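# Place build plate from box onto 3-D printer bed

## Task

Take the build plate that is resting on the cardboard box and set it on the bed of the 3-D printer with its coated side up, its left, right and back edges flush with the matching edges of the bed, and the printer still upright. The other items next to and behind the printer must stay roughly where they were and keep their orientation. The result only counts if it holds without the robot supporting it, so release the plate and move the grippers away at the end.

## Robot and tools

Setup: two robot arms in a physics simulation, named left_arm and right_arm. Each has six joints plus a gripper. The names are labels only; left_arm sits on the +y side of the scene. The arm bases may be tilted, and any mounting plates plus the floor-standing metal frame behind the arms are fixed obstacles. A "too close" warning counts each plate and its side of the frame as part of that arm.

World frame: origin on the table surface midway between the arms, +x pointing out across the table, +z up. All reported gripper positions are in metres in this frame, with orientation as a wxyz quaternion. The reported hand position may be somewhat wrong, more so at full reach. A gripper's fingers extend along its own +z and close along its own y; the reported point lies between the finger pads, roughly 1 cm short of the tips.

Tool execute_actions, argument "actions": a list holding zero or one entry. An empty list just returns the current state. An entry {"rows": [...], "steps": n} commands motion: n is 1 to 15 control steps (each 1/30 s, default 15). Each row is consumed for one step; if there are fewer rows than steps, the final row repeats. An entry with only {"steps": n} (n up to 300) is a wait that sends nothing new. Optional "pictures": true/false chooses whether camera images come back (they do by default). A refused call moves nothing.

Row layout: always 14 numbers, a single list covering both arms, even when only one moves. First left_arm: waist, shoulder, elbow, wrist pitch, wrist yaw, wrist roll, gripper opening; then the same seven for right_arm. The six joint values are absolute target angles in radians, on the same scale as the Joint positions line, not offsets. Nominal ranges: waist -2.880 to 2.880, shoulder 0.000 to 3.142, elbow 0.000 to 3.019, wrist pitch -1.693 to 1.571, wrist yaw -1.571 to 1.571, wrist roll -2.094 to 2.094. True limits can differ by up to 0.019 rad. A target beyond a range by more than 0.019 rad and also farther out than the current angle gets the call refused; targets past the real end are clipped, and "joint sent to its limit" may appear (possibly about an earlier action). The gripper value is an absolute opening from -1 (closed) to +1 (fully open).

Motion limits: each commanded joint target is held within a set distance of the measured angle per step (waist 0.264, shoulder 0.32, elbow 0.276, wrist pitch 0.33, wrist yaw 0.186, wrist roll 0.522 rad), and if the targets would move a hand more than 70 mm from where it is measured, they are all scaled back. So distant targets take several actions. Between calls the arms keep heading for the last row sent, until they nearly stop moving or a step is HELD; after that, only a new action continues motion, though fingers finish opening or closing.

Result lines: the state line lists each gripper's position and quaternion. Joint positions and Joint velocities give, per arm, the six joints (rad, rad/s) and then the finger pad gap (m, m/s; 0.094 m is fully open). grip_measured is the measured opening on the command scale; each gripper may read off by about 1 mm. "joint command not followed" means the clearance check altered or blocked joint targets on some steps; the rest was done. HELD marks steps where your row was not fully sent. MOTOR HOT appears from 85 °C; at 100 °C an OVER-TEMPERATURE FAULT makes that arm drop and release, so avoid holding loads longer than needed.

Gripping: to keep hold, command an opening about 0.03 below grip_measured; a smaller margin grips more gently. Pad force tops out near 50 to 62 N, less for parts under about 2 mm thick (relevant for a thin plate). Brief disturbances may pull on a held part or shove loose items.

Cameras: cam_left_wrist and cam_right_wrist, each 616x616 fisheye on its wrist; calibration (K, distortion, world-to-camera transform) is given and updated in results when it changes, with small errors of its own.

Tool zoom_image: {"camera": name, "region": [x0, y0, x1, y1]} in pixels of that camera's last image, origin top-left, at most 504x504; gives a closer view. Tool show_instructions (no arguments) shows the reference image(s), here one printer card page. Tool finished_scene {"scene": n} ends and grades scene n irreversibly and reveals the next scene's task.

Avoid: knocking anything off the table, toppling the printer or disturbing neighbouring items, arms colliding or pushing each other, drops, slips, slamming and very hard pushes. Work while the clock runs during replies, so keep messages short. Finish by opening the gripper and lifting clear before ending the scene.

Each tool is called as name(argument=value, ...) on one line, values as JSON.

Reference images:

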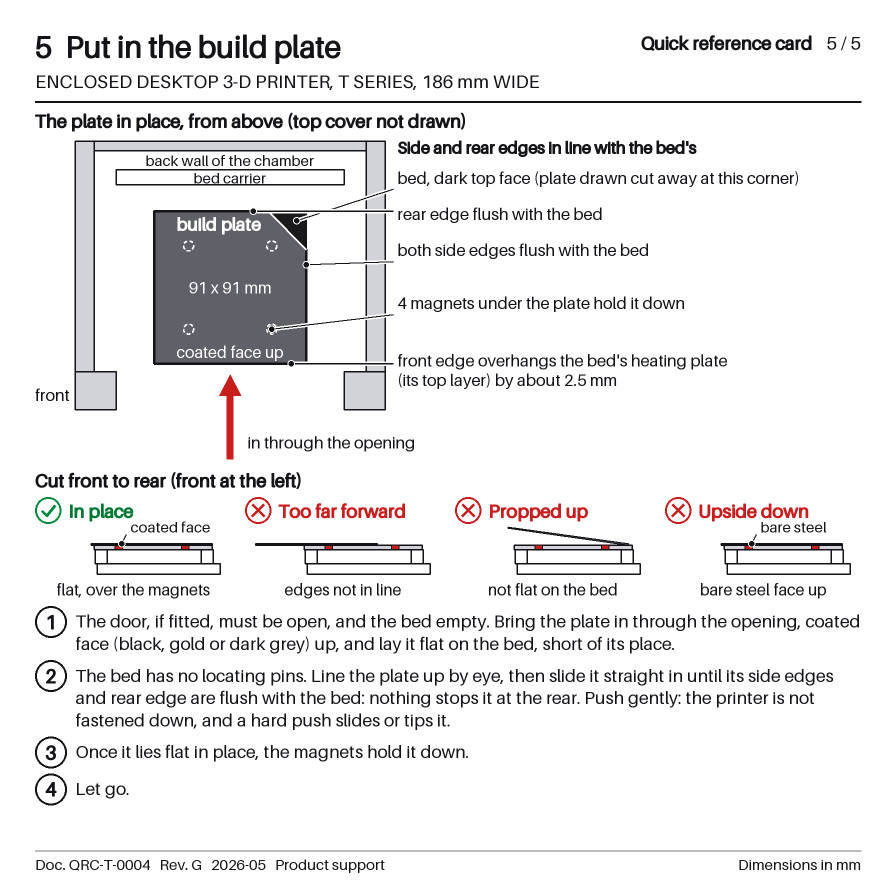

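## Session

execute_actions(actions=[])

Scene clock: 0.00 s of 4350.00 s.
left_arm: end_effector_position=(+0.4407, +0.4521, +0.2465) grip_measured=+1.000 end_effector_quat_wxyz=(+0.366, -0.073, +0.928, +0.021) | right_arm: end_effector_position=(+0.4141, -0.4021, +0.2538) grip_measured=+1.000 end_effector_quat_wxyz=(+0.378, +0.029, +0.925, -0.004)
Joint positions: left_arm=[0.061 1.959 0.546 0.627 0.041 0.08  0.094] | right_arm=[-0.077  1.947  0.545  0.644 -0.036 -0.072  0.094]
Joint velocities: left_arm=[-0.005 -0.015 -0.002  0.002 -0.022 -0.007  0.   ] | right_arm=[-0.024 -0.015 -0.002 -0.017  0.051 -0.051  0.   ]

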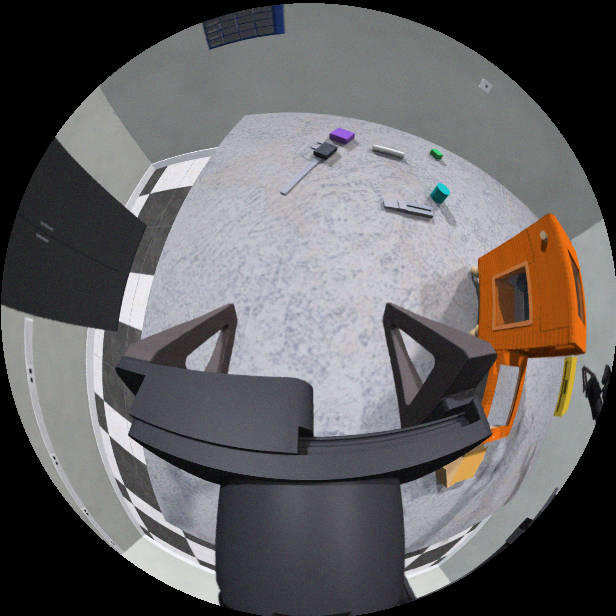

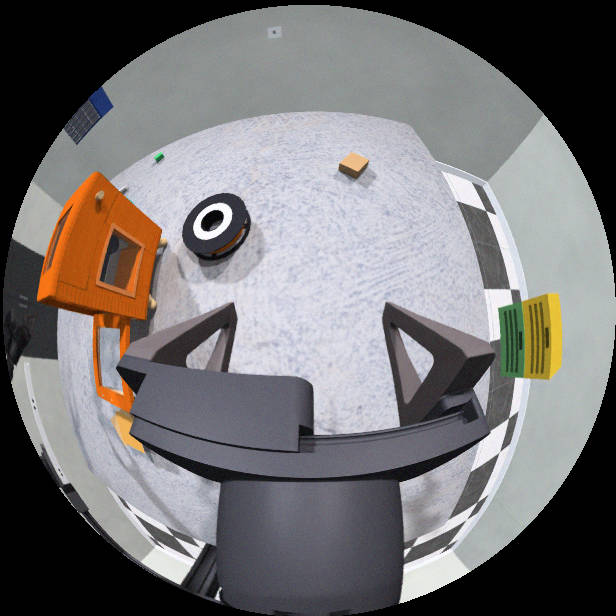

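execute_actions(actions=[{"rows": [[-0.5,1.959,0.546,0.627,0,0,1,-0.077,1.6,0.545,0.644,0,0,1]], "steps": 15}], pictures=false)

execute_actions(actions=[{"steps": 30}])

Scene clock: 48.77 s of 4350.00 s.
left_arm: end_effector_position=(+0.4211, +0.1842, +0.2597) grip_measured=+1.000 end_effector_quat_wxyz=(+0.368, +0.170, +0.910, -0.091) | right_arm: end_effector_position=(+0.4631, -0.4208, +0.4212) grip_measured=+1.000 end_effector_quat_wxyz=(+0.534, +0.059, +0.843, -0.022)
Joint positions: left_arm=[-0.543  1.959  0.546  0.627  0.005  0.023  0.094] | right_arm=[-0.077  1.579  0.535  0.642 -0.003 -0.017  0.094]
Joint velocities: left_arm=[ 0.054 -0.015  0.002  0.002 -0.037 -0.11   0.   ] | right_arm=[ 0.005  0.112 -0.012 -0.007  0.066  0.095  0.   ]
Steps of this call (steps 1 to 90: nothing new was sent; then 45.27 s passed at rest; steps 91 to 105: all 15 steps of this action). Readings (joint positions):
91: left_arm=[0.049 1.959 0.546 0.627 0.023 0.073] | right_arm=[-0.077 1.938 0.545 0.642 -0.029 -0.068]
92: left_arm=[0.023 1.959 0.546 0.627 0.011 0.065] | right_arm=[-0.077 1.917 0.540 0.637 -0.022 -0.063]
94: left_arm=[-0.065 1.959 0.546 0.627 0.004 0.054] | right_arm=[-0.077 1.846 0.534 0.635 -0.014 -0.055]
98: left_arm=[-0.291 1.959 0.546 0.627 0.003 0.040] | right_arm=[-0.077 1.669 0.534 0.635 -0.004 -0.034]
105: the state above

Scene clock: 49.77 s of 4350.00 s.
left_arm: end_effector_position=(+0.4269, +0.2001, +0.2587) grip_measured=+1.000 end_effector_quat_wxyz=(+0.368, +0.149, +0.914, -0.086) | right_arm: end_effector_position=(+0.4626, -0.4206, +0.4181) grip_measured=+1.000 end_effector_quat_wxyz=(+0.532, +0.060, +0.845, -0.021)
Joint positions: left_arm=[-0.507  1.959  0.546  0.627  0.003  0.014  0.094] | right_arm=[-0.077  1.586  0.535  0.642 -0.003 -0.012  0.094]
Joint velocities: left_arm=[-0.005 -0.005  0.007 -0.012 -0.051  0.037  0.   ] | right_arm=[-0.015 -0.015  0.012 -0.012 -0.051  0.037  0.   ]
Steps of this call (steps 1 to 30: the robot went on to your last target). Readings (joint positions):
1: left_arm=[-0.538 1.959 0.546 0.627 0.005 0.021] | right_arm=[-0.077 1.582 0.535 0.642 -0.003 -0.016]
2: left_arm=[-0.531 1.959 0.546 0.627 0.005 0.020] | right_arm=[-0.077 1.584 0.535 0.642 -0.003 -0.015]
4: left_arm=[-0.516 1.959 0.546 0.627 0.004 0.018] | right_arm=[-0.077 1.586 0.535 0.642 -0.003 -0.014]
8: left_arm=[-0.507 1.959 0.546 0.627 0.003 0.015] | right_arm=[-0.077 1.586 0.535 0.642 -0.003 -0.013]
30: the state above
All arms were judged still, so your last target was given up. Only a new action makes them travel on or press farther. Fingers that are still opening or closing keep moving.
camera_calibration (this result's frames):
cam_left_wrist: T_world_to_cam=[[-0.342175, -0.939167, 0.0296855, 0.321786], [-0.931735, 0.33504, -0.140067, 0.370871], [0.1216, -0.0755864, -0.989697, 0.346229], [0, 0, 0, 1]] pos_world=[0.413559, 0.204124, 0.385056]
cam_right_wrist: T_world_to_cam=[[-0.117786, -0.992651, -0.0277447, -0.353216], [-0.874443, 0.11692, -0.470828, 0.654961], [0.470612, -0.031196, -0.881788, 0.261672], [0, 0, 0, 1]] pos_world=[0.407976, -0.419035, 0.529314]

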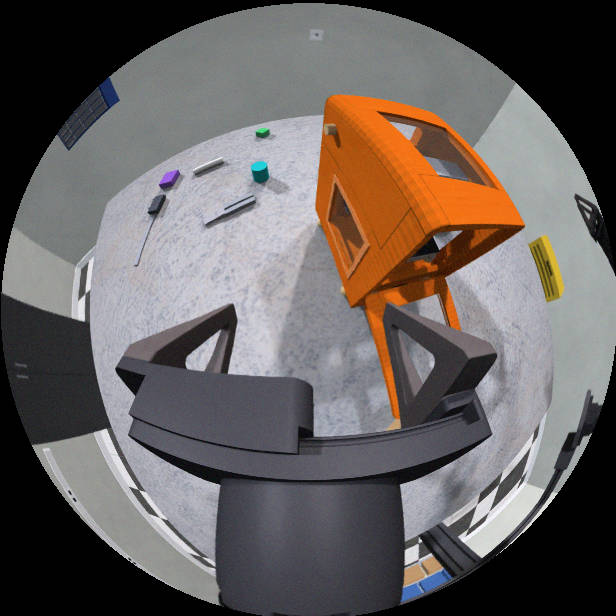

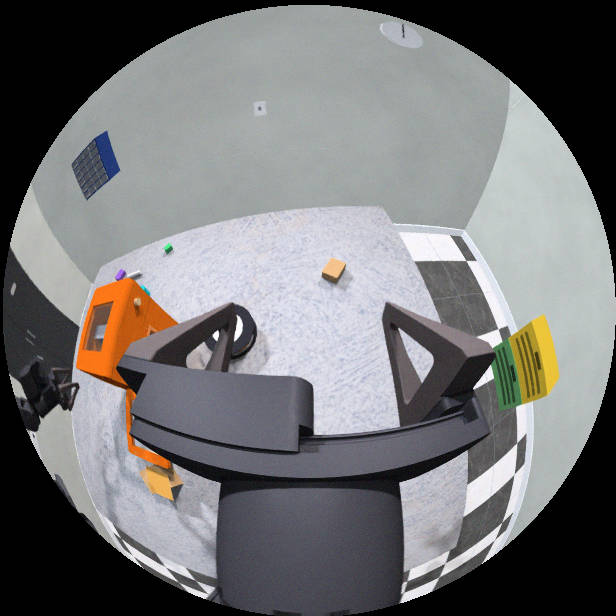

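execute_actions(actions=[{"rows": [[-0.507,1.959,0.546,0.55,0,0,1,-0.077,1.586,0.48,0.644,0,0,1],[-0.507,1.959,0.546,0.5,0,0,1,-0.077,1.586,0.44,0.644,0,0,1],[-0.507,1.959,0.546,0.45,0,0,1,-0.077,1.586,0.40,0.644,0,0,1],[-0.507,1.959,0.546,0.4,0,0,1,-0.077,1.586,0.36,0.644,0,0,1],[-0.507,1.959,0.546,0.35,0,0,1,-0.077,1.586,0.32,0.644,0,0,1],[-0.507,1.959,0.546,0.3,0,0,1,-0.077,1.586,0.28,0.644,0,0,1],[-0.507,1.959,0.546,0.25,0,0,1,-0.077,1.586,0.24,0.644,0,0,1],[-0.507,1.959,0.546,0.2,0,0,1,-0.077,1.586,0.2,0.644,0,0,1],[-0.507,1.959,0.546,0.15,0,0,1,-0.077,1.586,0.16,0.644,0,0,1],[-0.507,1.959,0.546,0.1,0,0,1,-0.077,1.586,0.15,0.644,0,0,1]], "steps": 15}], pictures=false)

execute_actions(actions=[{"steps": 20}])

Scene clock: 77.10 s of 4350.00 s.
left_arm: end_effector_position=(+0.3196, +0.2333, +0.1971) grip_measured=+1.000 end_effector_quat_wxyz=(+0.120, +0.167, +0.977, -0.048) | right_arm: end_effector_position=(+0.2516, -0.3875, +0.2949) grip_measured=+1.000 end_effector_quat_wxyz=(+0.344, +0.063, +0.937, -0.005)
Joint positions: left_arm=[-0.507  1.956  0.541  0.111  0.003  0.014  0.094] | right_arm=[-0.077  1.586  0.122  0.634 -0.003 -0.012  0.094]
Joint velocities: left_arm=[-0.005  0.005  0.007 -0.085 -0.051  0.022  0.   ] | right_arm=[ 0.015 -0.005  0.12  -0.007  0.037  0.037  0.   ]
Steps of this call (steps 1 to 90: nothing new was sent; then 23.83 s passed at rest; steps 91 to 105: all 15 steps of this action). Readings (joint positions):
91: left_arm=[-0.507 1.958 0.546 0.614 0.003 0.014] | right_arm=[-0.077 1.586 0.530 0.642 -0.003 -0.012]
92: left_arm=[-0.507 1.957 0.548 0.584 0.003 0.014] | right_arm=[-0.077 1.586 0.517 0.643 -0.003 -0.012]
94: left_arm=[-0.507 1.956 0.548 0.500 0.003 0.014] | right_arm=[-0.077 1.586 0.460 0.644 -0.003 -0.012]
98: left_arm=[-0.507 1.956 0.548 0.304 0.003 0.014] | right_arm=[-0.077 1.586 0.278 0.644 -0.003 -0.012]
105: the state above

Scene clock: 77.77 s of 4350.00 s.
left_arm: end_effector_position=(+0.3191, +0.2335, +0.1970) grip_measured=+1.000 end_effector_quat_wxyz=(+0.119, +0.167, +0.978, -0.048) | right_arm: end_effector_position=(+0.2576, -0.3884, +0.2969) grip_measured=+1.000 end_effector_quat_wxyz=(+0.349, +0.063, +0.935, -0.006)
Joint positions: left_arm=[-0.507  1.956  0.541  0.108  0.003  0.014  0.094] | right_arm=[-0.077  1.586  0.133  0.634 -0.003 -0.012  0.094]
Joint velocities: left_arm=[ 0.005 -0.005 -0.007  0.007 -0.081 -0.066  0.   ] | right_arm=[-0.005  0.005 -0.012  0.002  0.022  0.022  0.   ]
Steps of this call (steps 1 to 20: the robot went on to your last target). Readings (joint positions):
1: left_arm=[-0.507 1.956 0.541 0.109 0.003 0.014] | right_arm=[-0.077 1.586 0.126 0.634 -0.003 -0.012]
2: left_arm=[-0.507 1.956 0.541 0.109 0.003 0.014] | right_arm=[-0.077 1.586 0.129 0.634 -0.003 -0.012]
4: left_arm=[-0.507 1.956 0.541 0.109 0.003 0.014] | right_arm=[-0.077 1.586 0.133 0.634 -0.003 -0.012]
8: left_arm=[-0.507 1.956 0.541 0.108 0.003 0.014] | right_arm=[-0.077 1.586 0.133 0.634 -0.003 -0.012]
20: the state above
camera_calibration (this result's frames):
cam_left_wrist: T_world_to_cam=[[-0.351025, -0.935395, 0.0426358, 0.317472], [-0.86352, 0.340989, 0.371564, 0.126697], [-0.362097, 0.0936114, -0.927428, 0.403342], [0, 0, 0, 1]] pos_world=[0.366895, 0.216002, 0.313459]
cam_right_wrist: T_world_to_cam=[[-0.114778, -0.992787, -0.0346466, -0.347563], [-0.989813, 0.117252, -0.0807557, 0.328942], [0.0842356, 0.0250248, -0.996132, 0.40765], [0, 0, 0, 1]] pos_world=[0.25136, -0.393827, 0.420595]

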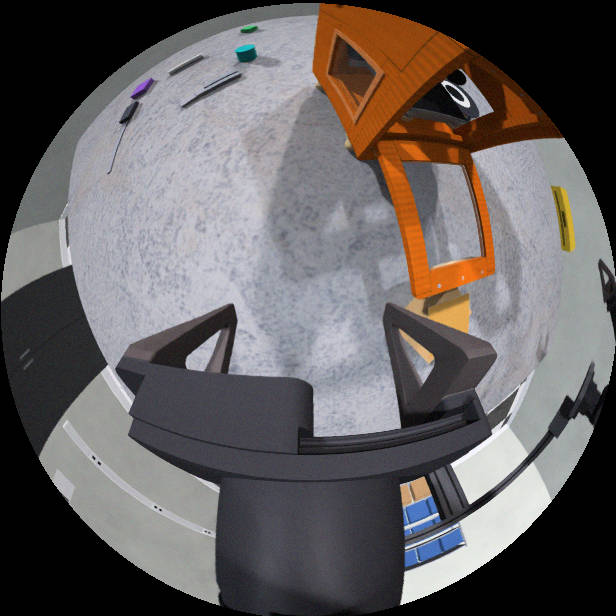

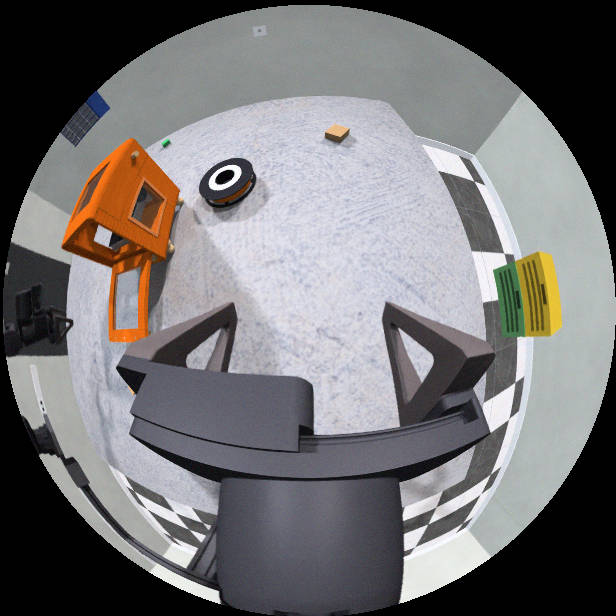

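execute_actions(actions=[{"rows": [[-0.55,1.956,0.541,0.12,0,0,1,-0.03,1.586,0.133,0.66,0,0,1],[-0.59,1.956,0.541,0.14,0,0,1,0.02,1.586,0.133,0.68,0,0,1],[-0.63,1.956,0.541,0.16,0,0,1,0.07,1.586,0.133,0.70,0,0,1],[-0.67,1.956,0.541,0.18,0,0,1,0.12,1.586,0.133,0.72,0,0,1],[-0.71,1.956,0.541,0.2,0,0,1,0.17,1.586,0.133,0.74,0,0,1],[-0.75,1.956,0.541,0.2,0,0,1,0.22,1.586,0.133,0.76,0,0,1],[-0.79,1.956,0.541,0.2,0,0,1,0.27,1.586,0.133,0.78,0,0,1],[-0.83,1.956,0.541,0.2,0,0,1,0.32,1.586,0.133,0.8,0,0,1],[-0.87,1.956,0.541,0.2,0,0,1,0.37,1.586,0.133,0.82,0,0,1],[-0.91,1.956,0.541,0.2,0,0,1,0.42,1.586,0.133,0.84,0,0,1],[-0.95,1.956,0.541,0.2,0,0,1,0.46,1.586,0.133,0.86,0,0,1],[-0.98,1.956,0.541,0.2,0,0,1,0.49,1.586,0.133,0.88,0,0,1],[-1.0,1.956,0.541,0.2,0,0,1,0.5,1.586,0.133,0.9,0,0,1]], "steps": 15}], pictures=false)

execute_actions(actions=[{"steps": 20}])

Scene clock: 126.43 s of 4350.00 s.
left_arm: end_effector_position=(+0.2367, +0.0747, +0.2130) grip_measured=+1.000 end_effector_quat_wxyz=(+0.154, +0.399, +0.899, -0.096) | right_arm: end_effector_position=(+0.2654, -0.2002, +0.3493) grip_measured=+1.000 end_effector_quat_wxyz=(+0.452, -0.188, +0.863, +0.126)
Joint positions: left_arm=[-1.009  1.956  0.541  0.19   0.001  0.012  0.094] | right_arm=[ 0.503  1.586  0.133  0.87  -0.001 -0.01   0.094]
Joint velocities: left_arm=[-0.474 -0.015  0.012 -0.007 -0.007 -0.007  0.   ] | right_arm=[ 0.239  0.015 -0.032  0.227 -0.037  0.007  0.   ]
Steps of this call (steps 1 to 15: the robot went on to your last target; steps 16 to 90: nothing new was sent; then 45.17 s passed at rest; steps 91 to 105: all 15 steps of this action). Readings (joint positions):
91: left_arm=[-0.509 1.956 0.541 0.108 0.003 0.014] | right_arm=[-0.073 1.586 0.133 0.635 -0.001 -0.012]
92: left_arm=[-0.517 1.956 0.541 0.112 0.001 0.013] | right_arm=[-0.059 1.586 0.133 0.641 0.001 -0.011]
94: left_arm=[-0.560 1.956 0.540 0.135 -0.001 0.012] | right_arm=[0.012 1.586 0.133 0.668 0.002 -0.010]
98: left_arm=[-0.736 1.956 0.541 0.185 -0.001 0.012] | right_arm=[0.228 1.586 0.133 0.745 0.002 -0.010]
105: the state above

Scene clock: 127.10 s of 4350.00 s.
left_arm: end_effector_position=(+0.2359, +0.0739, +0.2130) grip_measured=+1.000 end_effector_quat_wxyz=(+0.154, +0.400, +0.898, -0.096) | right_arm: end_effector_position=(+0.2662, -0.1987, +0.3514) grip_measured=+1.000 end_effector_quat_wxyz=(+0.457, -0.189, +0.860, +0.127)
Joint positions: left_arm=[-1.012  1.956  0.541  0.19   0.001  0.012  0.094] | right_arm=[ 0.507  1.586  0.133  0.88  -0.001 -0.01   0.094]
Joint velocities: left_arm=[ 0.005 -0.015 -0.007  0.012  0.022  0.007  0.   ] | right_arm=[ 0.005 -0.005 -0.007 -0.012  0.007 -0.007  0.   ]
Steps of this call (steps 1 to 20: the robot went on to your last target). Readings (joint positions):
1: left_arm=[-1.019 1.956 0.541 0.190 0.001 0.012] | right_arm=[0.507 1.586 0.133 0.876 -0.001 -0.010]
2: left_arm=[-1.021 1.956 0.541 0.190 0.001 0.012] | right_arm=[0.507 1.586 0.133 0.878 -0.001 -0.010]
4: left_arm=[-1.017 1.956 0.541 0.190 0.001 0.012] | right_arm=[0.507 1.586 0.133 0.880 -0.001 -0.010]
8: left_arm=[-1.012 1.956 0.541 0.190 0.001 0.012] | right_arm=[0.507 1.586 0.133 0.880 -0.001 -0.010]
20: the state above
camera_calibration (this result's frames):
cam_left_wrist: T_world_to_cam=[[-0.758017, -0.651185, 0.0369826, 0.21452], [-0.620219, 0.737196, 0.268088, 0.0386065], [-0.201839, 0.180278, -0.962684, 0.366296], [0, 0, 0, 1]] pos_world=[0.260487, 0.0451964, 0.334344]
cam_right_wrist: T_world_to_cam=[[0.447979, -0.892854, -0.0461206, -0.282214], [-0.845098, -0.406055, -0.347748, 0.27088], [0.29176, 0.19476, -0.936453, 0.413944], [0, 0, 0, 1]] pos_world=[0.234573, -0.222603, 0.468822]

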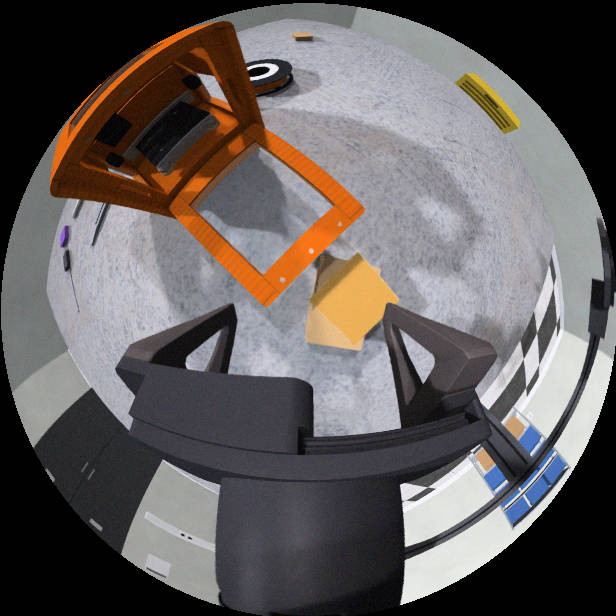

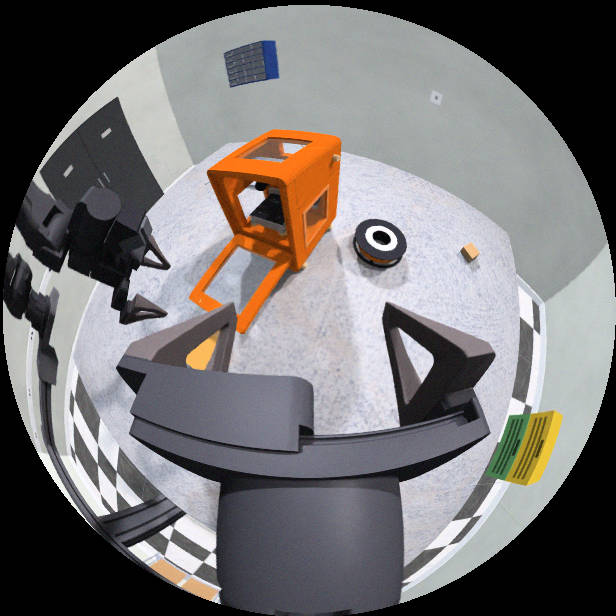

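zoom_image(camera="cam_left_wrist", region=[250, 190, 430, 370])

zoom_image(camera="cam_left_wrist", region=[50, 20, 290, 260])

Region (250, 190, 430, 370) of cam_left_wrist's 616x616 image, scaled by 2.800, with more detail than that image has.

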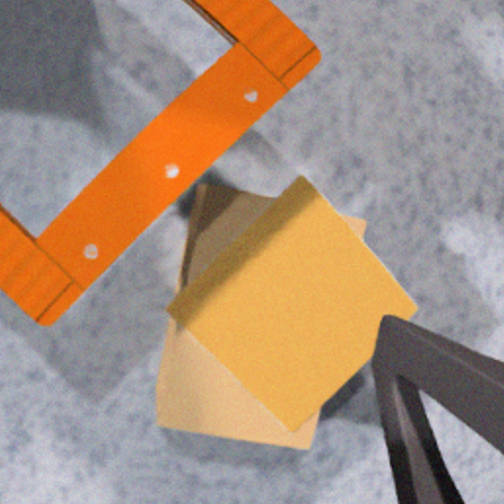

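Region (50, 20, 290, 260) of cam_left_wrist's 616x616 image, scaled by 2.100, with more detail than that image has.

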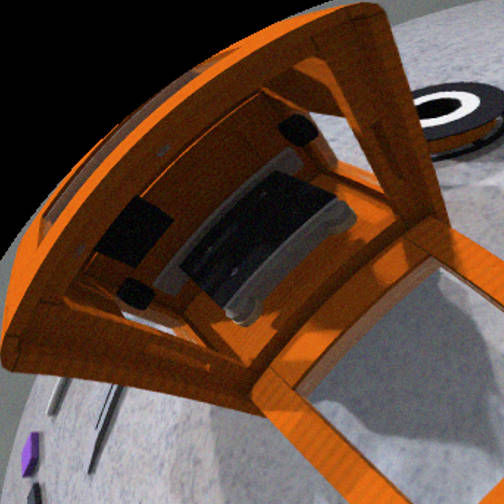

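execute_actions(actions=[{"rows": [[-1.06,1.97,0.55,0.14,-0.08,-0.04,0.8,0.5,1.586,0.133,0.9,0,0,1],[-1.12,1.99,0.56,0.08,-0.17,-0.09,0.6,0.5,1.586,0.133,0.9,0,0,1],[-1.19,2.01,0.57,0.02,-0.26,-0.14,0.4,0.5,1.586,0.133,0.9,0,0,1],[-1.26,2.03,0.59,-0.05,-0.35,-0.2,0.2,0.5,1.586,0.133,0.9,0,0,1],[-1.33,2.05,0.6,-0.11,-0.44,-0.25,0,0.5,1.586,0.133,0.9,0,0,1],[-1.4,2.07,0.62,-0.18,-0.53,-0.31,-0.2,0.5,1.586,0.133,0.9,0,0,1],[-1.47,2.09,0.63,-0.24,-0.62,-0.36,-0.36,0.5,1.586,0.133,0.9,0,0,1],[-1.54,2.11,0.65,-0.31,-0.71,-0.42,-0.36,0.5,1.586,0.133,0.9,0,0,1],[-1.61,2.13,0.66,-0.37,-0.8,-0.47,-0.36,0.5,1.586,0.133,0.9,0,0,1],[-1.68,2.15,0.68,-0.44,-0.89,-0.53,-0.36,0.5,1.586,0.133,0.9,0,0,1],[-1.75,2.17,0.69,-0.5,-0.98,-0.58,-0.36,0.5,1.586,0.133,0.9,0,0,1],[-1.82,2.19,0.71,-0.57,-1.07,-0.64,-0.36,0.5,1.586,0.133,0.9,0,0,1],[-1.89,2.21,0.72,-0.63,-1.16,-0.69,-0.36,0.5,1.586,0.133,0.9,0,0,1],[-1.95,2.23,0.74,-0.69,-1.24,-0.74,-0.36,0.5,1.586,0.133,0.9,0,0,1],[-1.984,2.25,0.75,-0.721,-1.296,-0.767,-0.36,0.5,1.586,0.133,0.9,0,0,1]], "steps": 15}], pictures=false)

execute_actions(actions=[{"rows": [[-1.984,2.28,0.77,-0.721,-1.296,-0.767,-0.36,0.5,1.586,0.133,0.9,0,0,1],[-1.984,2.32,0.795,-0.721,-1.296,-0.767,-0.36,0.5,1.586,0.133,0.9,0,0,1],[-1.984,2.36,0.82,-0.721,-1.296,-0.767,-0.36,0.5,1.586,0.133,0.9,0,0,1],[-1.984,2.4,0.85,-0.721,-1.296,-0.767,-0.36,0.5,1.586,0.133,0.9,0,0,1],[-1.984,2.44,0.875,-0.721,-1.296,-0.767,-0.36,0.5,1.586,0.133,0.9,0,0,1],[-1.984,2.48,0.9,-0.721,-1.296,-0.767,-0.36,0.5,1.586,0.133,0.9,0,0,1],[-1.984,2.52,0.93,-0.721,-1.296,-0.767,-0.36,0.5,1.586,0.133,0.9,0,0,1],[-1.984,2.56,0.955,-0.721,-1.296,-0.767,-0.36,0.5,1.586,0.133,0.9,0,0,1],[-1.984,2.6,0.98,-0.721,-1.296,-0.767,-0.36,0.5,1.586,0.133,0.9,0,0,1],[-1.984,2.63,1.0,-0.721,-1.296,-0.767,-0.36,0.5,1.586,0.133,0.9,0,0,1],[-1.984,2.66,1.02,-0.721,-1.296,-0.767,-0.36,0.5,1.586,0.133,0.9,0,0,1],[-1.984,2.68,1.035,-0.721,-1.296,-0.767,-0.36,0.5,1.586,0.133,0.9,0,0,1],[-1.984,2.698,1.049,-0.721,-1.296,-0.767,-0.36,0.5,1.586,0.133,0.9,0,0,1]], "steps": 15}], pictures=false)

execute_actions(actions=[{"steps": 20}])

Scene clock: 247.60 s of 4350.00 s.
left_arm: end_effector_position=(+0.1055, +0.0523, +0.2723) grip_measured=-0.358 end_effector_quat_wxyz=(+0.432, +0.554, +0.590, +0.397) | right_arm: end_effector_position=(+0.2662, -0.1987, +0.3514) grip_measured=+1.000 end_effector_quat_wxyz=(+0.457, -0.189, +0.860, +0.127)
Joint positions: left_arm=[-1.91   2.208  0.737 -0.613 -1.24  -0.56   0.03 ] | right_arm=[ 0.507  1.586  0.133  0.88  -0.001 -0.01   0.094]
Joint velocities: left_arm=[-1.812  0.493  0.349 -1.492 -1.56  -1.326 -0.   ] | right_arm=[-0.015 -0.005 -0.032 -0.007 -0.007 -0.022  0.   ]
Steps of this call (steps 1 to 15: the robot went on to your last target; steps 16 to 90: nothing new was sent; then 117.00 s passed at rest; steps 91 to 105: all 15 steps of this action). Readings (joint positions):
91: left_arm=[-1.017 1.956 0.541 0.182 -0.038 0.006] | right_arm=[0.507 1.586 0.133 0.880 -0.001 -0.010]
92: left_arm=[-1.029 1.957 0.545 0.157 -0.110 -0.009] | right_arm=[0.507 1.586 0.133 0.880 -0.001 -0.010]
94: left_arm=[-1.094 1.971 0.560 0.069 -0.283 -0.061] | right_arm=[0.507 1.586 0.133 0.880 -0.001 -0.010]
98: left_arm=[-1.376 2.056 0.625 -0.173 -0.636 -0.219] | right_arm=[0.507 1.586 0.133 0.880 -0.001 -0.010]
105: the state above

Scene clock: 248.10 s of 4350.00 s.
left_arm: end_effector_position=(+0.0810, +0.0407, +0.1365) grip_measured=-0.358 end_effector_quat_wxyz=(+0.448, +0.572, +0.530, +0.437) | right_arm: end_effector_position=(+0.2662, -0.1987, +0.3514) grip_measured=+1.000 end_effector_quat_wxyz=(+0.457, -0.189, +0.860, +0.127)
Joint positions: left_arm=[-1.989  2.705  1.044 -0.71  -1.294 -0.746  0.03 ] | right_arm=[ 0.507  1.586  0.133  0.88  -0.001 -0.01   0.094]
Joint velocities: left_arm=[ 0.015  0.425  0.071 -0.017  0.051 -0.139 -0.001] | right_arm=[-0.005 -0.015 -0.007 -0.007 -0.066  0.007  0.   ]
Steps of this call (steps 1 to 15: all 15 steps of this action). Readings (joint positions):
1: left_arm=[-1.963 2.225 0.749 -0.653 -1.274 -0.599] | right_arm=[0.507 1.586 0.133 0.880 -0.001 -0.010]
2: left_arm=[-2.002 2.245 0.762 -0.678 -1.286 -0.630] | right_arm=[0.507 1.586 0.133 0.880 -0.001 -0.010]
4: left_arm=[-2.031 2.302 0.799 -0.702 -1.293 -0.675] | right_arm=[0.507 1.586 0.133 0.880 -0.001 -0.010]
8: left_arm=[-2.007 2.467 0.911 -0.710 -1.294 -0.722] | right_arm=[0.507 1.586 0.133 0.880 -0.001 -0.010]
15: the state above

Scene clock: 248.77 s of 4350.00 s.
left_arm: end_effector_position=(+0.0807, +0.0396, +0.1366) grip_measured=-0.358 end_effector_quat_wxyz=(+0.450, +0.570, +0.533, +0.435) | right_arm: end_effector_position=(+0.2662, -0.1987, +0.3514) grip_measured=+1.000 end_effector_quat_wxyz=(+0.457, -0.189, +0.860, +0.127)
Joint positions: left_arm=[-1.989  2.704  1.046 -0.712 -1.294 -0.753  0.03 ] | right_arm=[ 0.507  1.586  0.133  0.88  -0.001 -0.01   0.094]
Joint velocities: left_arm=[-0.015  0.005 -0.007  0.012 -0.022  0.051 -0.   ] | right_arm=[-0.005 -0.005  0.012  0.012  0.007  0.022  0.   ]
Steps of this call (steps 1 to 15: the robot went on to your last target; steps 16 to 20: nothing new was sent). Readings (joint positions):
1: left_arm=[-1.989 2.715 1.044 -0.710 -1.294 -0.747] | right_arm=[0.507 1.586 0.133 0.880 -0.001 -0.010]
2: left_arm=[-1.989 2.720 1.043 -0.711 -1.294 -0.748] | right_arm=[0.507 1.586 0.133 0.880 -0.001 -0.010]
4: left_arm=[-1.989 2.719 1.042 -0.712 -1.294 -0.750] | right_arm=[0.507 1.586 0.133 0.880 -0.001 -0.010]
8: left_arm=[-1.989 2.709 1.045 -0.712 -1.294 -0.752] | right_arm=[0.507 1.586 0.133 0.880 -0.001 -0.010]
20: the state above
All arms were judged still, so your last target was given up. Only a new action makes them travel on or press farther. Fingers that are still opening or closing keep moving.
camera_calibration (this result's frames):
cam_left_wrist: T_world_to_cam=[[-0.20787, 0.0439534, -0.977168, 0.144033], [-0.531136, 0.833815, 0.150492, -0.00681951], [0.821392, 0.550292, -0.14998, 0.0593407], [0, 0, 0, 1]] pos_world=[-0.0224239, -0.0332993, 0.150671]
cam_right_wrist: T_world_to_cam=[[0.447979, -0.892854, -0.0461206, -0.282214], [-0.845098, -0.406055, -0.347748, 0.27088], [0.29176, 0.19476, -0.936453, 0.413944], [0, 0, 0, 1]] pos_world=[0.234573, -0.222603, 0.468822]

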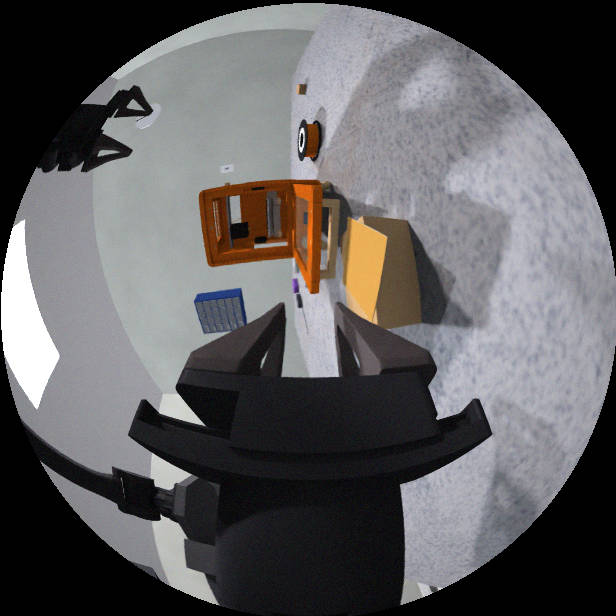

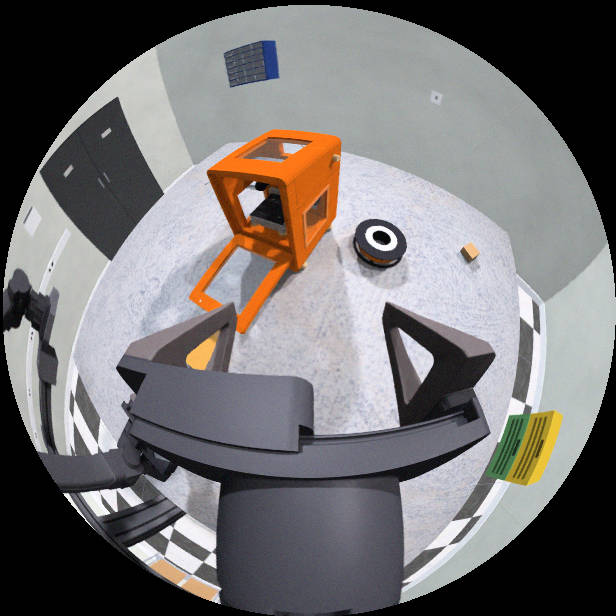

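execute_actions(actions=[{"rows": [[-1.984,2.71,1.052,-0.68,-1.3,-0.73,-0.36,0.5,1.586,0.133,0.9,0,0,1],[-1.984,2.72,1.056,-0.64,-1.305,-0.69,-0.36,0.5,1.586,0.133,0.9,0,0,1],[-1.984,2.735,1.06,-0.59,-1.31,-0.65,-0.36,0.5,1.586,0.133,0.9,0,0,1],[-1.984,2.75,1.065,-0.54,-1.317,-0.61,-0.36,0.5,1.586,0.133,0.9,0,0,1],[-1.984,2.765,1.07,-0.49,-1.324,-0.57,-0.36,0.5,1.586,0.133,0.9,0,0,1],[-1.984,2.78,1.075,-0.44,-1.331,-0.53,-0.36,0.5,1.586,0.133,0.9,0,0,1],[-1.984,2.795,1.08,-0.39,-1.338,-0.49,-0.36,0.5,1.586,0.133,0.9,0,0,1],[-1.984,2.81,1.085,-0.34,-1.345,-0.45,-0.36,0.5,1.586,0.133,0.9,0,0,1],[-1.984,2.825,1.09,-0.29,-1.352,-0.41,-0.36,0.5,1.586,0.133,0.9,0,0,1],[-1.984,2.84,1.095,-0.24,-1.359,-0.37,-0.36,0.5,1.586,0.133,0.9,0,0,1],[-1.984,2.85,1.1,-0.2,-1.364,-0.34,-0.36,0.5,1.586,0.133,0.9,0,0,1],[-1.984,2.86,1.103,-0.17,-1.367,-0.32,-0.36,0.5,1.586,0.133,0.9,0,0,1],[-1.984,2.866,1.105,-0.14,-1.37,-0.3,-0.36,0.5,1.586,0.133,0.9,0,0,1]], "steps": 15}], pictures=false)

execute_actions(actions=[{"steps": 20}])

Scene clock: 287.63 s of 4350.00 s.
left_arm: end_effector_position=(+0.0798, +0.0349, +0.1344) grip_measured=-0.358 end_effector_quat_wxyz=(+0.456, +0.569, +0.535, +0.427) | right_arm: end_effector_position=(+0.2662, -0.1987, +0.3514) grip_measured=+1.000 end_effector_quat_wxyz=(+0.457, -0.189, +0.860, +0.127)
Joint positions: left_arm=[-1.989  2.704  1.048 -0.677 -1.299 -0.733  0.03 ] | right_arm=[ 0.507  1.586  0.133  0.88  -0.001 -0.01   0.094]
Joint velocities: left_arm=[-0.015  0.005 -0.002  0.017 -0.022  0.139 -0.   ] | right_arm=[-0.015 -0.015  0.012 -0.002 -0.022  0.037  0.   ]
A step of this action was HELD (marked below), so the robot has no last target. An arm can still carry out its HELD step.
Steps of this call (steps 1 to 90: nothing new was sent; then 35.37 s passed at rest; steps 91 to 105: all 15 steps of this action). Readings (joint positions):
91: left_arm=[-1.989 2.704 1.046 -0.708 -1.295 -0.752] | right_arm=[0.507 1.586 0.133 0.880 -0.001 -0.010]
92: left_arm=[-1.989 2.704 1.046 -0.692 -1.298 -0.744] | right_arm=[0.507 1.586 0.133 0.880 -0.001 -0.010]
93: left_arm=[-1.989 2.705 1.047 -0.686 -1.299 -0.742] | right_arm=[0.507 1.586 0.133 0.880 -0.001 -0.010] HELD
94: left_arm=[-1.989 2.704 1.048 -0.686 -1.299 -0.742] | right_arm=[0.507 1.586 0.133 0.880 -0.001 -0.010] HELD
95: left_arm=[-1.989 2.704 1.048 -0.686 -1.299 -0.742] | right_arm=[0.507 1.586 0.133 0.880 -0.001 -0.010] HELD
96: left_arm=[-1.989 2.704 1.048 -0.686 -1.299 -0.742] | right_arm=[0.507 1.586 0.133 0.880 -0.001 -0.010] HELD
97: left_arm=[-1.989 2.704 1.048 -0.686 -1.299 -0.742] | right_arm=[0.507 1.586 0.133 0.880 -0.001 -0.010] HELD
98: left_arm=[-1.989 2.704 1.048 -0.686 -1.299 -0.742] | right_arm=[0.507 1.586 0.133 0.880 -0.001 -0.010] HELD
99: left_arm=[-1.989 2.704 1.048 -0.686 -1.299 -0.742] | right_arm=[0.507 1.586 0.133 0.880 -0.001 -0.010] HELD
100: left_arm=[-1.989 2.704 1.048 -0.686 -1.299 -0.742] | right_arm=[0.507 1.586 0.133 0.880 -0.001 -0.010] HELD
102: left_arm=[-1.989 2.704 1.048 -0.681 -1.299 -0.738] | right_arm=[0.507 1.586 0.133 0.880 -0.001 -0.010] HELD
103: left_arm=[-1.989 2.704 1.048 -0.678 -1.299 -0.736] | right_arm=[0.507 1.586 0.133 0.880 -0.001 -0.010] HELD
104: left_arm=[-1.989 2.704 1.048 -0.677 -1.299 -0.734] | right_arm=[0.507 1.586 0.133 0.880 -0.001 -0.010] HELD
105: the state above HELD
joint command not followed: on one or more control steps a check withheld the commanded joint targets of the left arm, and it was not sent them on those steps. On the call's last step the targets were still withheld.
cause: the commanded joint targets would bring two parts of the arm too close to each other (its wrist (the part past joint 4) and its wrist camera, with joints 5 (wrist yaw) and 6 (wrist roll) between them); next, command targets that bring no two parts of the arm closer together.

Scene clock: 288.30 s of 4350.00 s.
left_arm: end_effector_position=(+0.0797, +0.0348, +0.1344) grip_measured=-0.358 end_effector_quat_wxyz=(+0.455, +0.570, +0.534, +0.428) | right_arm: end_effector_position=(+0.2662, -0.1987, +0.3514) grip_measured=+1.000 end_effector_quat_wxyz=(+0.457, -0.189, +0.860, +0.127)
Joint positions: left_arm=[-1.989  2.704  1.048 -0.676 -1.299 -0.728  0.03 ] | right_arm=[ 0.507  1.586  0.133  0.88  -0.001 -0.01   0.094]
Joint velocities: left_arm=[-0.005  0.005  0.002  0.002  0.007 -0.037 -0.001] | right_arm=[ 0.005 -0.015 -0.012  0.002  0.051 -0.022  0.   ]
Steps of this call (steps 1 to 20: nothing new was sent). Readings (joint positions):
1: left_arm=[-1.989 2.704 1.048 -0.676 -1.299 -0.732] | right_arm=[0.507 1.586 0.133 0.880 -0.001 -0.010]
2: left_arm=[-1.989 2.704 1.048 -0.676 -1.299 -0.731] | right_arm=[0.507 1.586 0.133 0.880 -0.001 -0.010]
4: left_arm=[-1.989 2.704 1.048 -0.676 -1.299 -0.730] | right_arm=[0.507 1.586 0.133 0.880 -0.001 -0.010]
8: left_arm=[-1.989 2.704 1.048 -0.676 -1.299 -0.729] | right_arm=[0.507 1.586 0.133 0.880 -0.001 -0.010]
20: the state above
camera_calibration (this result's frames):
cam_left_wrist: T_world_to_cam=[[-0.21118, 0.0321318, -0.976919, 0.142458], [-0.523348, 0.840411, 0.140774, -0.00250232], [0.825536, 0.540997, -0.160662, 0.0638762], [0, 0, 0, 1]] pos_world=[-0.0239573, -0.0370313, 0.149785]
cam_right_wrist: T_world_to_cam=[[0.447979, -0.892854, -0.0461206, -0.282214], [-0.845098, -0.406055, -0.347748, 0.27088], [0.29176, 0.19476, -0.936453, 0.413944], [0, 0, 0, 1]] pos_world=[0.234573, -0.222603, 0.468822]

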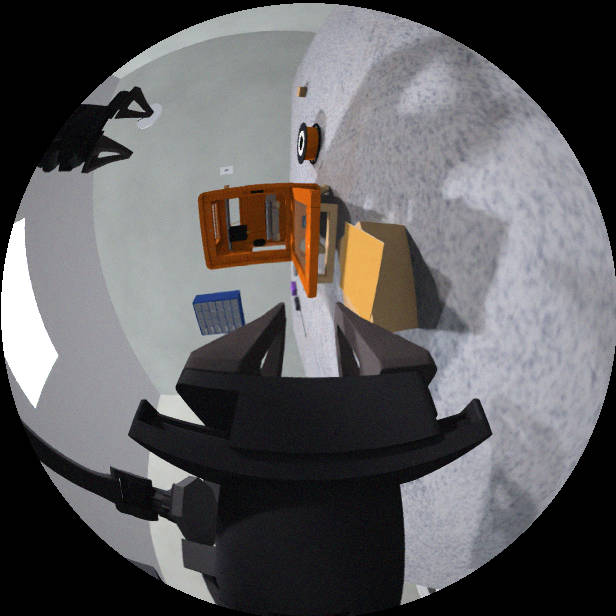

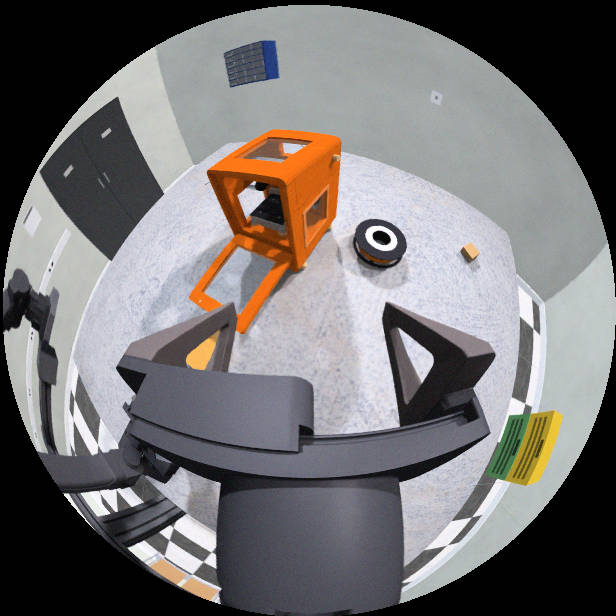

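execute_actions(actions=[{"rows": [[-1.98,2.715,1.06,-0.68,-1.299,-0.74,-0.36,0.5,1.586,0.133,0.9,0,0,1],[-1.975,2.73,1.075,-0.683,-1.299,-0.74,-0.36,0.5,1.586,0.133,0.9,0,0,1],[-1.975,2.75,1.095,-0.683,-1.299,-0.74,-0.36,0.5,1.586,0.133,0.9,0,0,1],[-1.975,2.77,1.115,-0.683,-1.299,-0.74,-0.36,0.5,1.586,0.133,0.9,0,0,1],[-1.975,2.79,1.135,-0.683,-1.299,-0.74,-0.36,0.5,1.586,0.133,0.9,0,0,1],[-1.975,2.81,1.155,-0.683,-1.299,-0.74,-0.36,0.5,1.586,0.133,0.9,0,0,1],[-1.975,2.83,1.175,-0.683,-1.299,-0.74,-0.36,0.5,1.586,0.133,0.9,0,0,1],[-1.975,2.848,1.195,-0.683,-1.299,-0.74,-0.36,0.5,1.586,0.133,0.9,0,0,1],[-1.975,2.863,1.212,-0.683,-1.299,-0.74,-0.36,0.5,1.586,0.133,0.9,0,0,1],[-1.975,2.876,1.226,-0.683,-1.299,-0.74,-0.36,0.5,1.586,0.133,0.9,0,0,1],[-1.975,2.886,1.237,-0.683,-1.299,-0.74,-0.36,0.5,1.586,0.133,0.9,0,0,1],[-1.975,2.893,1.244,-0.683,-1.299,-0.74,-0.36,0.5,1.586,0.133,0.9,0,0,1],[-1.975,2.897,1.248,-0.683,-1.299,-0.74,-0.36,0.5,1.586,0.133,0.9,0,0,1]], "steps": 15}], pictures=false)

execute_actions(actions=[{"steps": 15}])

Scene clock: 323.57 s of 4350.00 s.
left_arm: end_effector_position=(+0.0742, +0.0167, +0.0630) grip_measured=-0.358 end_effector_quat_wxyz=(+0.456, +0.569, +0.536, +0.426) | right_arm: end_effector_position=(+0.2662, -0.1987, +0.3514) grip_measured=+1.000 end_effector_quat_wxyz=(+0.457, -0.189, +0.860, +0.127)
Joint positions: left_arm=[-1.989  2.893  1.244 -0.677 -1.299 -0.728  0.03 ] | right_arm=[ 0.507  1.586  0.133  0.88  -0.001 -0.01   0.094]
Joint velocities: left_arm=[-0.005  0.151 -0.002 -0.022 -0.022  0.037 -0.001] | right_arm=[-0.015 -0.005 -0.007  0.002 -0.007  0.007  0.   ]
Steps of this call (steps 1 to 90: nothing new was sent; then 31.77 s passed at rest; steps 91 to 105: all 15 steps of this action). Readings (joint positions):
91: left_arm=[-1.989 2.704 1.049 -0.676 -1.299 -0.728] | right_arm=[0.507 1.586 0.133 0.880 -0.001 -0.010]
92: left_arm=[-1.989 2.705 1.051 -0.676 -1.299 -0.728] | right_arm=[0.507 1.586 0.133 0.880 -0.001 -0.010]
94: left_arm=[-1.989 2.718 1.072 -0.677 -1.299 -0.728] | right_arm=[0.507 1.586 0.133 0.880 -0.001 -0.010]
98: left_arm=[-1.989 2.787 1.162 -0.677 -1.299 -0.728] | right_arm=[0.507 1.586 0.133 0.880 -0.001 -0.010]
105: the state above

Scene clock: 324.07 s of 4350.00 s.
left_arm: end_effector_position=(+0.0748, +0.0190, +0.0609) grip_measured=-0.358 end_effector_quat_wxyz=(+0.455, +0.570, +0.534, +0.428) | right_arm: end_effector_position=(+0.2662, -0.1987, +0.3514) grip_measured=+1.000 end_effector_quat_wxyz=(+0.457, -0.189, +0.860, +0.127)
Joint positions: left_arm=[-1.989  2.899  1.245 -0.677 -1.299 -0.728  0.03 ] | right_arm=[ 0.507  1.586  0.133  0.88  -0.001 -0.01   0.094]
Joint velocities: left_arm=[ 0.005 -0.005  0.002 -0.017  0.051 -0.037 -0.001] | right_arm=[-0.005  0.005 -0.017  0.002  0.007  0.037  0.   ]
Steps of this call (steps 1 to 15: the robot went on to your last target). Readings (joint positions):
1: left_arm=[-1.989 2.897 1.244 -0.677 -1.299 -0.728] | right_arm=[0.507 1.586 0.133 0.880 -0.001 -0.010]
2: left_arm=[-1.989 2.899 1.244 -0.677 -1.299 -0.728] | right_arm=[0.507 1.586 0.133 0.880 -0.001 -0.010]
4: left_arm=[-1.989 2.899 1.244 -0.677 -1.299 -0.728] | right_arm=[0.507 1.586 0.133 0.880 -0.001 -0.010]
8: left_arm=[-1.989 2.899 1.245 -0.677 -1.299 -0.728] | right_arm=[0.507 1.586 0.133 0.880 -0.001 -0.010]
15: the state above
All arms were judged still, so your last target was given up. Only a new action makes them travel on or press farther. Fingers that are still opening or closing keep moving.
camera_calibration (this result's frames):
cam_left_wrist: T_world_to_cam=[[-0.211329, 0.0316295, -0.976903, 0.070144], [-0.523975, 0.840057, 0.140548, 0.0185996], [0.8251, 0.541575, -0.160956, 0.064764], [0, 0, 0, 1]] pos_world=[-0.0288675, -0.0529179, 0.0763338]
cam_right_wrist: T_world_to_cam=[[0.447979, -0.892854, -0.0461206, -0.282214], [-0.845098, -0.406055, -0.347748, 0.27088], [0.29176, 0.19476, -0.936453, 0.413944], [0, 0, 0, 1]] pos_world=[0.234573, -0.222603, 0.468822]

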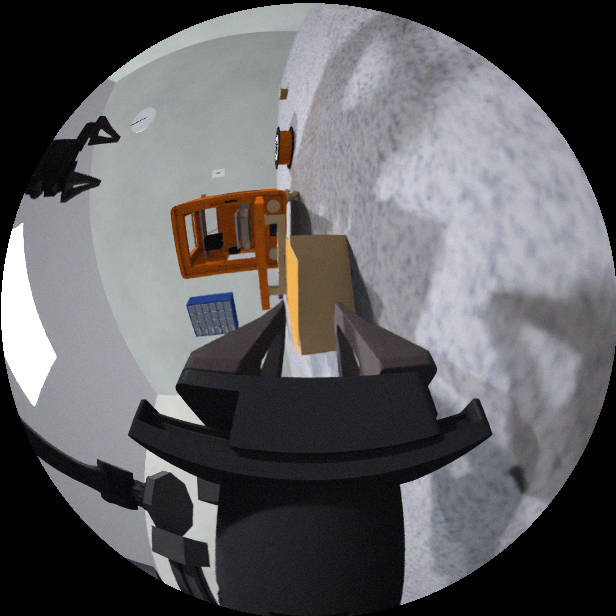

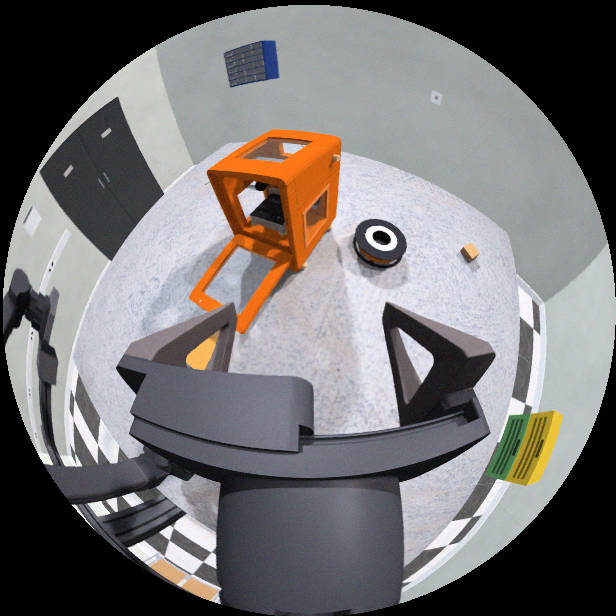

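execute_actions(actions=[{"rows": [[-1.965,2.897,1.248,-0.683,-1.299,-0.74,-0.36,0.5,1.586,0.133,0.9,0,0,1],[-1.955,2.897,1.248,-0.683,-1.299,-0.74,-0.36,0.5,1.586,0.133,0.9,0,0,1],[-1.943,2.897,1.248,-0.683,-1.299,-0.74,-0.36,0.5,1.586,0.133,0.9,0,0,1],[-1.931,2.897,1.248,-0.683,-1.299,-0.74,-0.36,0.5,1.586,0.133,0.9,0,0,1],[-1.919,2.897,1.248,-0.683,-1.299,-0.74,-0.36,0.5,1.586,0.133,0.9,0,0,1],[-1.907,2.897,1.248,-0.683,-1.299,-0.74,-0.36,0.5,1.586,0.133,0.9,0,0,1],[-1.895,2.897,1.248,-0.683,-1.299,-0.74,-0.36,0.5,1.586,0.133,0.9,0,0,1],[-1.883,2.897,1.248,-0.683,-1.299,-0.74,-0.36,0.5,1.586,0.133,0.9,0,0,1],[-1.871,2.896,1.248,-0.683,-1.299,-0.74,-0.36,0.5,1.586,0.133,0.9,0,0,1],[-1.861,2.895,1.248,-0.683,-1.299,-0.74,-0.36,0.5,1.586,0.133,0.9,0,0,1],[-1.853,2.895,1.248,-0.683,-1.299,-0.74,-0.36,0.5,1.586,0.133,0.9,0,0,1],[-1.847,2.895,1.248,-0.683,-1.299,-0.74,-0.36,0.5,1.586,0.133,0.9,0,0,1]], "steps": 15}], pictures=false)

execute_actions(actions=[{"steps": 10}])

Scene clock: 338.83 s of 4350.00 s.
left_arm: end_effector_position=(+0.1197, +0.0352, +0.0588) grip_measured=-0.358 end_effector_quat_wxyz=(+0.420, +0.532, +0.574, +0.459) | right_arm: end_effector_position=(+0.2662, -0.1987, +0.3514) grip_measured=+1.000 end_effector_quat_wxyz=(+0.457, -0.189, +0.860, +0.127)
Joint positions: left_arm=[-1.846  2.899  1.245 -0.677 -1.299 -0.728  0.03 ] | right_arm=[ 0.507  1.586  0.133  0.88  -0.001 -0.01   0.094]
Joint velocities: left_arm=[ 0.054 -0.005 -0.007 -0.007 -0.007 -0.007 -0.001] | right_arm=[ 0.005 -0.005  0.012 -0.002  0.007  0.022  0.   ]
Steps of this call (steps 1 to 90: nothing new was sent; then 11.27 s passed at rest; steps 91 to 105: all 15 steps of this action). Readings (joint positions):
91: left_arm=[-1.988 2.899 1.245 -0.677 -1.299 -0.728] | right_arm=[0.507 1.586 0.133 0.880 -0.001 -0.010]
92: left_arm=[-1.986 2.899 1.245 -0.677 -1.299 -0.728] | right_arm=[0.507 1.586 0.133 0.880 -0.001 -0.010]
94: left_arm=[-1.975 2.899 1.245 -0.677 -1.299 -0.728] | right_arm=[0.507 1.586 0.133 0.880 -0.001 -0.010]
98: left_arm=[-1.926 2.899 1.245 -0.677 -1.299 -0.728] | right_arm=[0.507 1.586 0.133 0.880 -0.001 -0.010]
105: the state above

Scene clock: 339.17 s of 4350.00 s.
left_arm: end_effector_position=(+0.1201, +0.0353, +0.0588) grip_measured=-0.358 end_effector_quat_wxyz=(+0.420, +0.532, +0.575, +0.459) | right_arm: end_effector_position=(+0.2662, -0.1987, +0.3514) grip_measured=+1.000 end_effector_quat_wxyz=(+0.457, -0.189, +0.860, +0.127)
Joint positions: left_arm=[-1.844  2.899  1.245 -0.677 -1.299 -0.728  0.03 ] | right_arm=[ 0.507  1.586  0.133  0.88  -0.001 -0.01   0.094]
Joint velocities: left_arm=[-0.005 -0.015 -0.002 -0.002 -0.022  0.007  0.   ] | right_arm=[-0.005 -0.005  0.022 -0.002 -0.022  0.037  0.   ]
Steps of this call (steps 1 to 10: the robot went on to your last target). Readings (joint positions):
1: left_arm=[-1.844 2.899 1.245 -0.677 -1.299 -0.728] | right_arm=[0.507 1.586 0.133 0.880 -0.001 -0.010]
2: left_arm=[-1.844 2.899 1.245 -0.677 -1.299 -0.728] | right_arm=[0.507 1.586 0.133 0.880 -0.001 -0.010]
4: left_arm=[-1.844 2.899 1.245 -0.677 -1.299 -0.728] | right_arm=[0.507 1.586 0.133 0.880 -0.001 -0.010]
8: left_arm=[-1.844 2.899 1.245 -0.677 -1.299 -0.728] | right_arm=[0.507 1.586 0.133 0.880 -0.001 -0.010]
10: the state above
camera_calibration (this result's frames):
cam_left_wrist: T_world_to_cam=[[-0.2206, 0.00458552, -0.975354, 0.0791372], [-0.638063, 0.755653, 0.147866, 0.0451731], [0.737707, 0.654956, -0.163771, 0.0248441], [0, 0, 0, 1]] pos_world=[0.0279533, -0.0507699, 0.074576]
cam_right_wrist: T_world_to_cam=[[0.447979, -0.892854, -0.0461206, -0.282214], [-0.845098, -0.406055, -0.347748, 0.27088], [0.29176, 0.19476, -0.936453, 0.413944], [0, 0, 0, 1]] pos_world=[0.234573, -0.222603, 0.468822]

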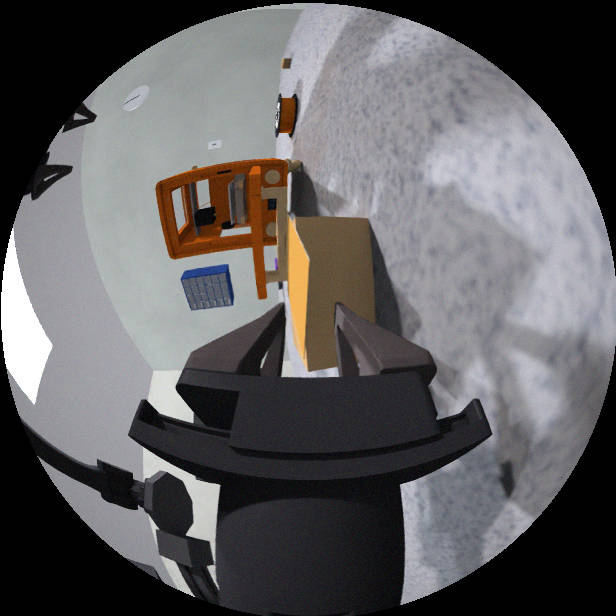

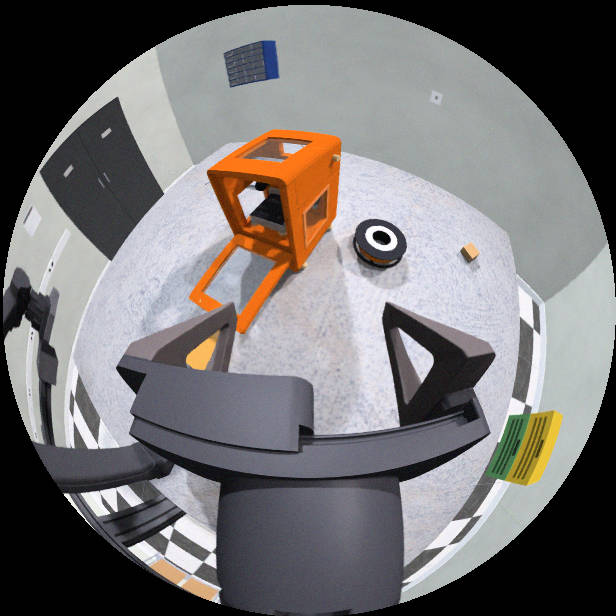

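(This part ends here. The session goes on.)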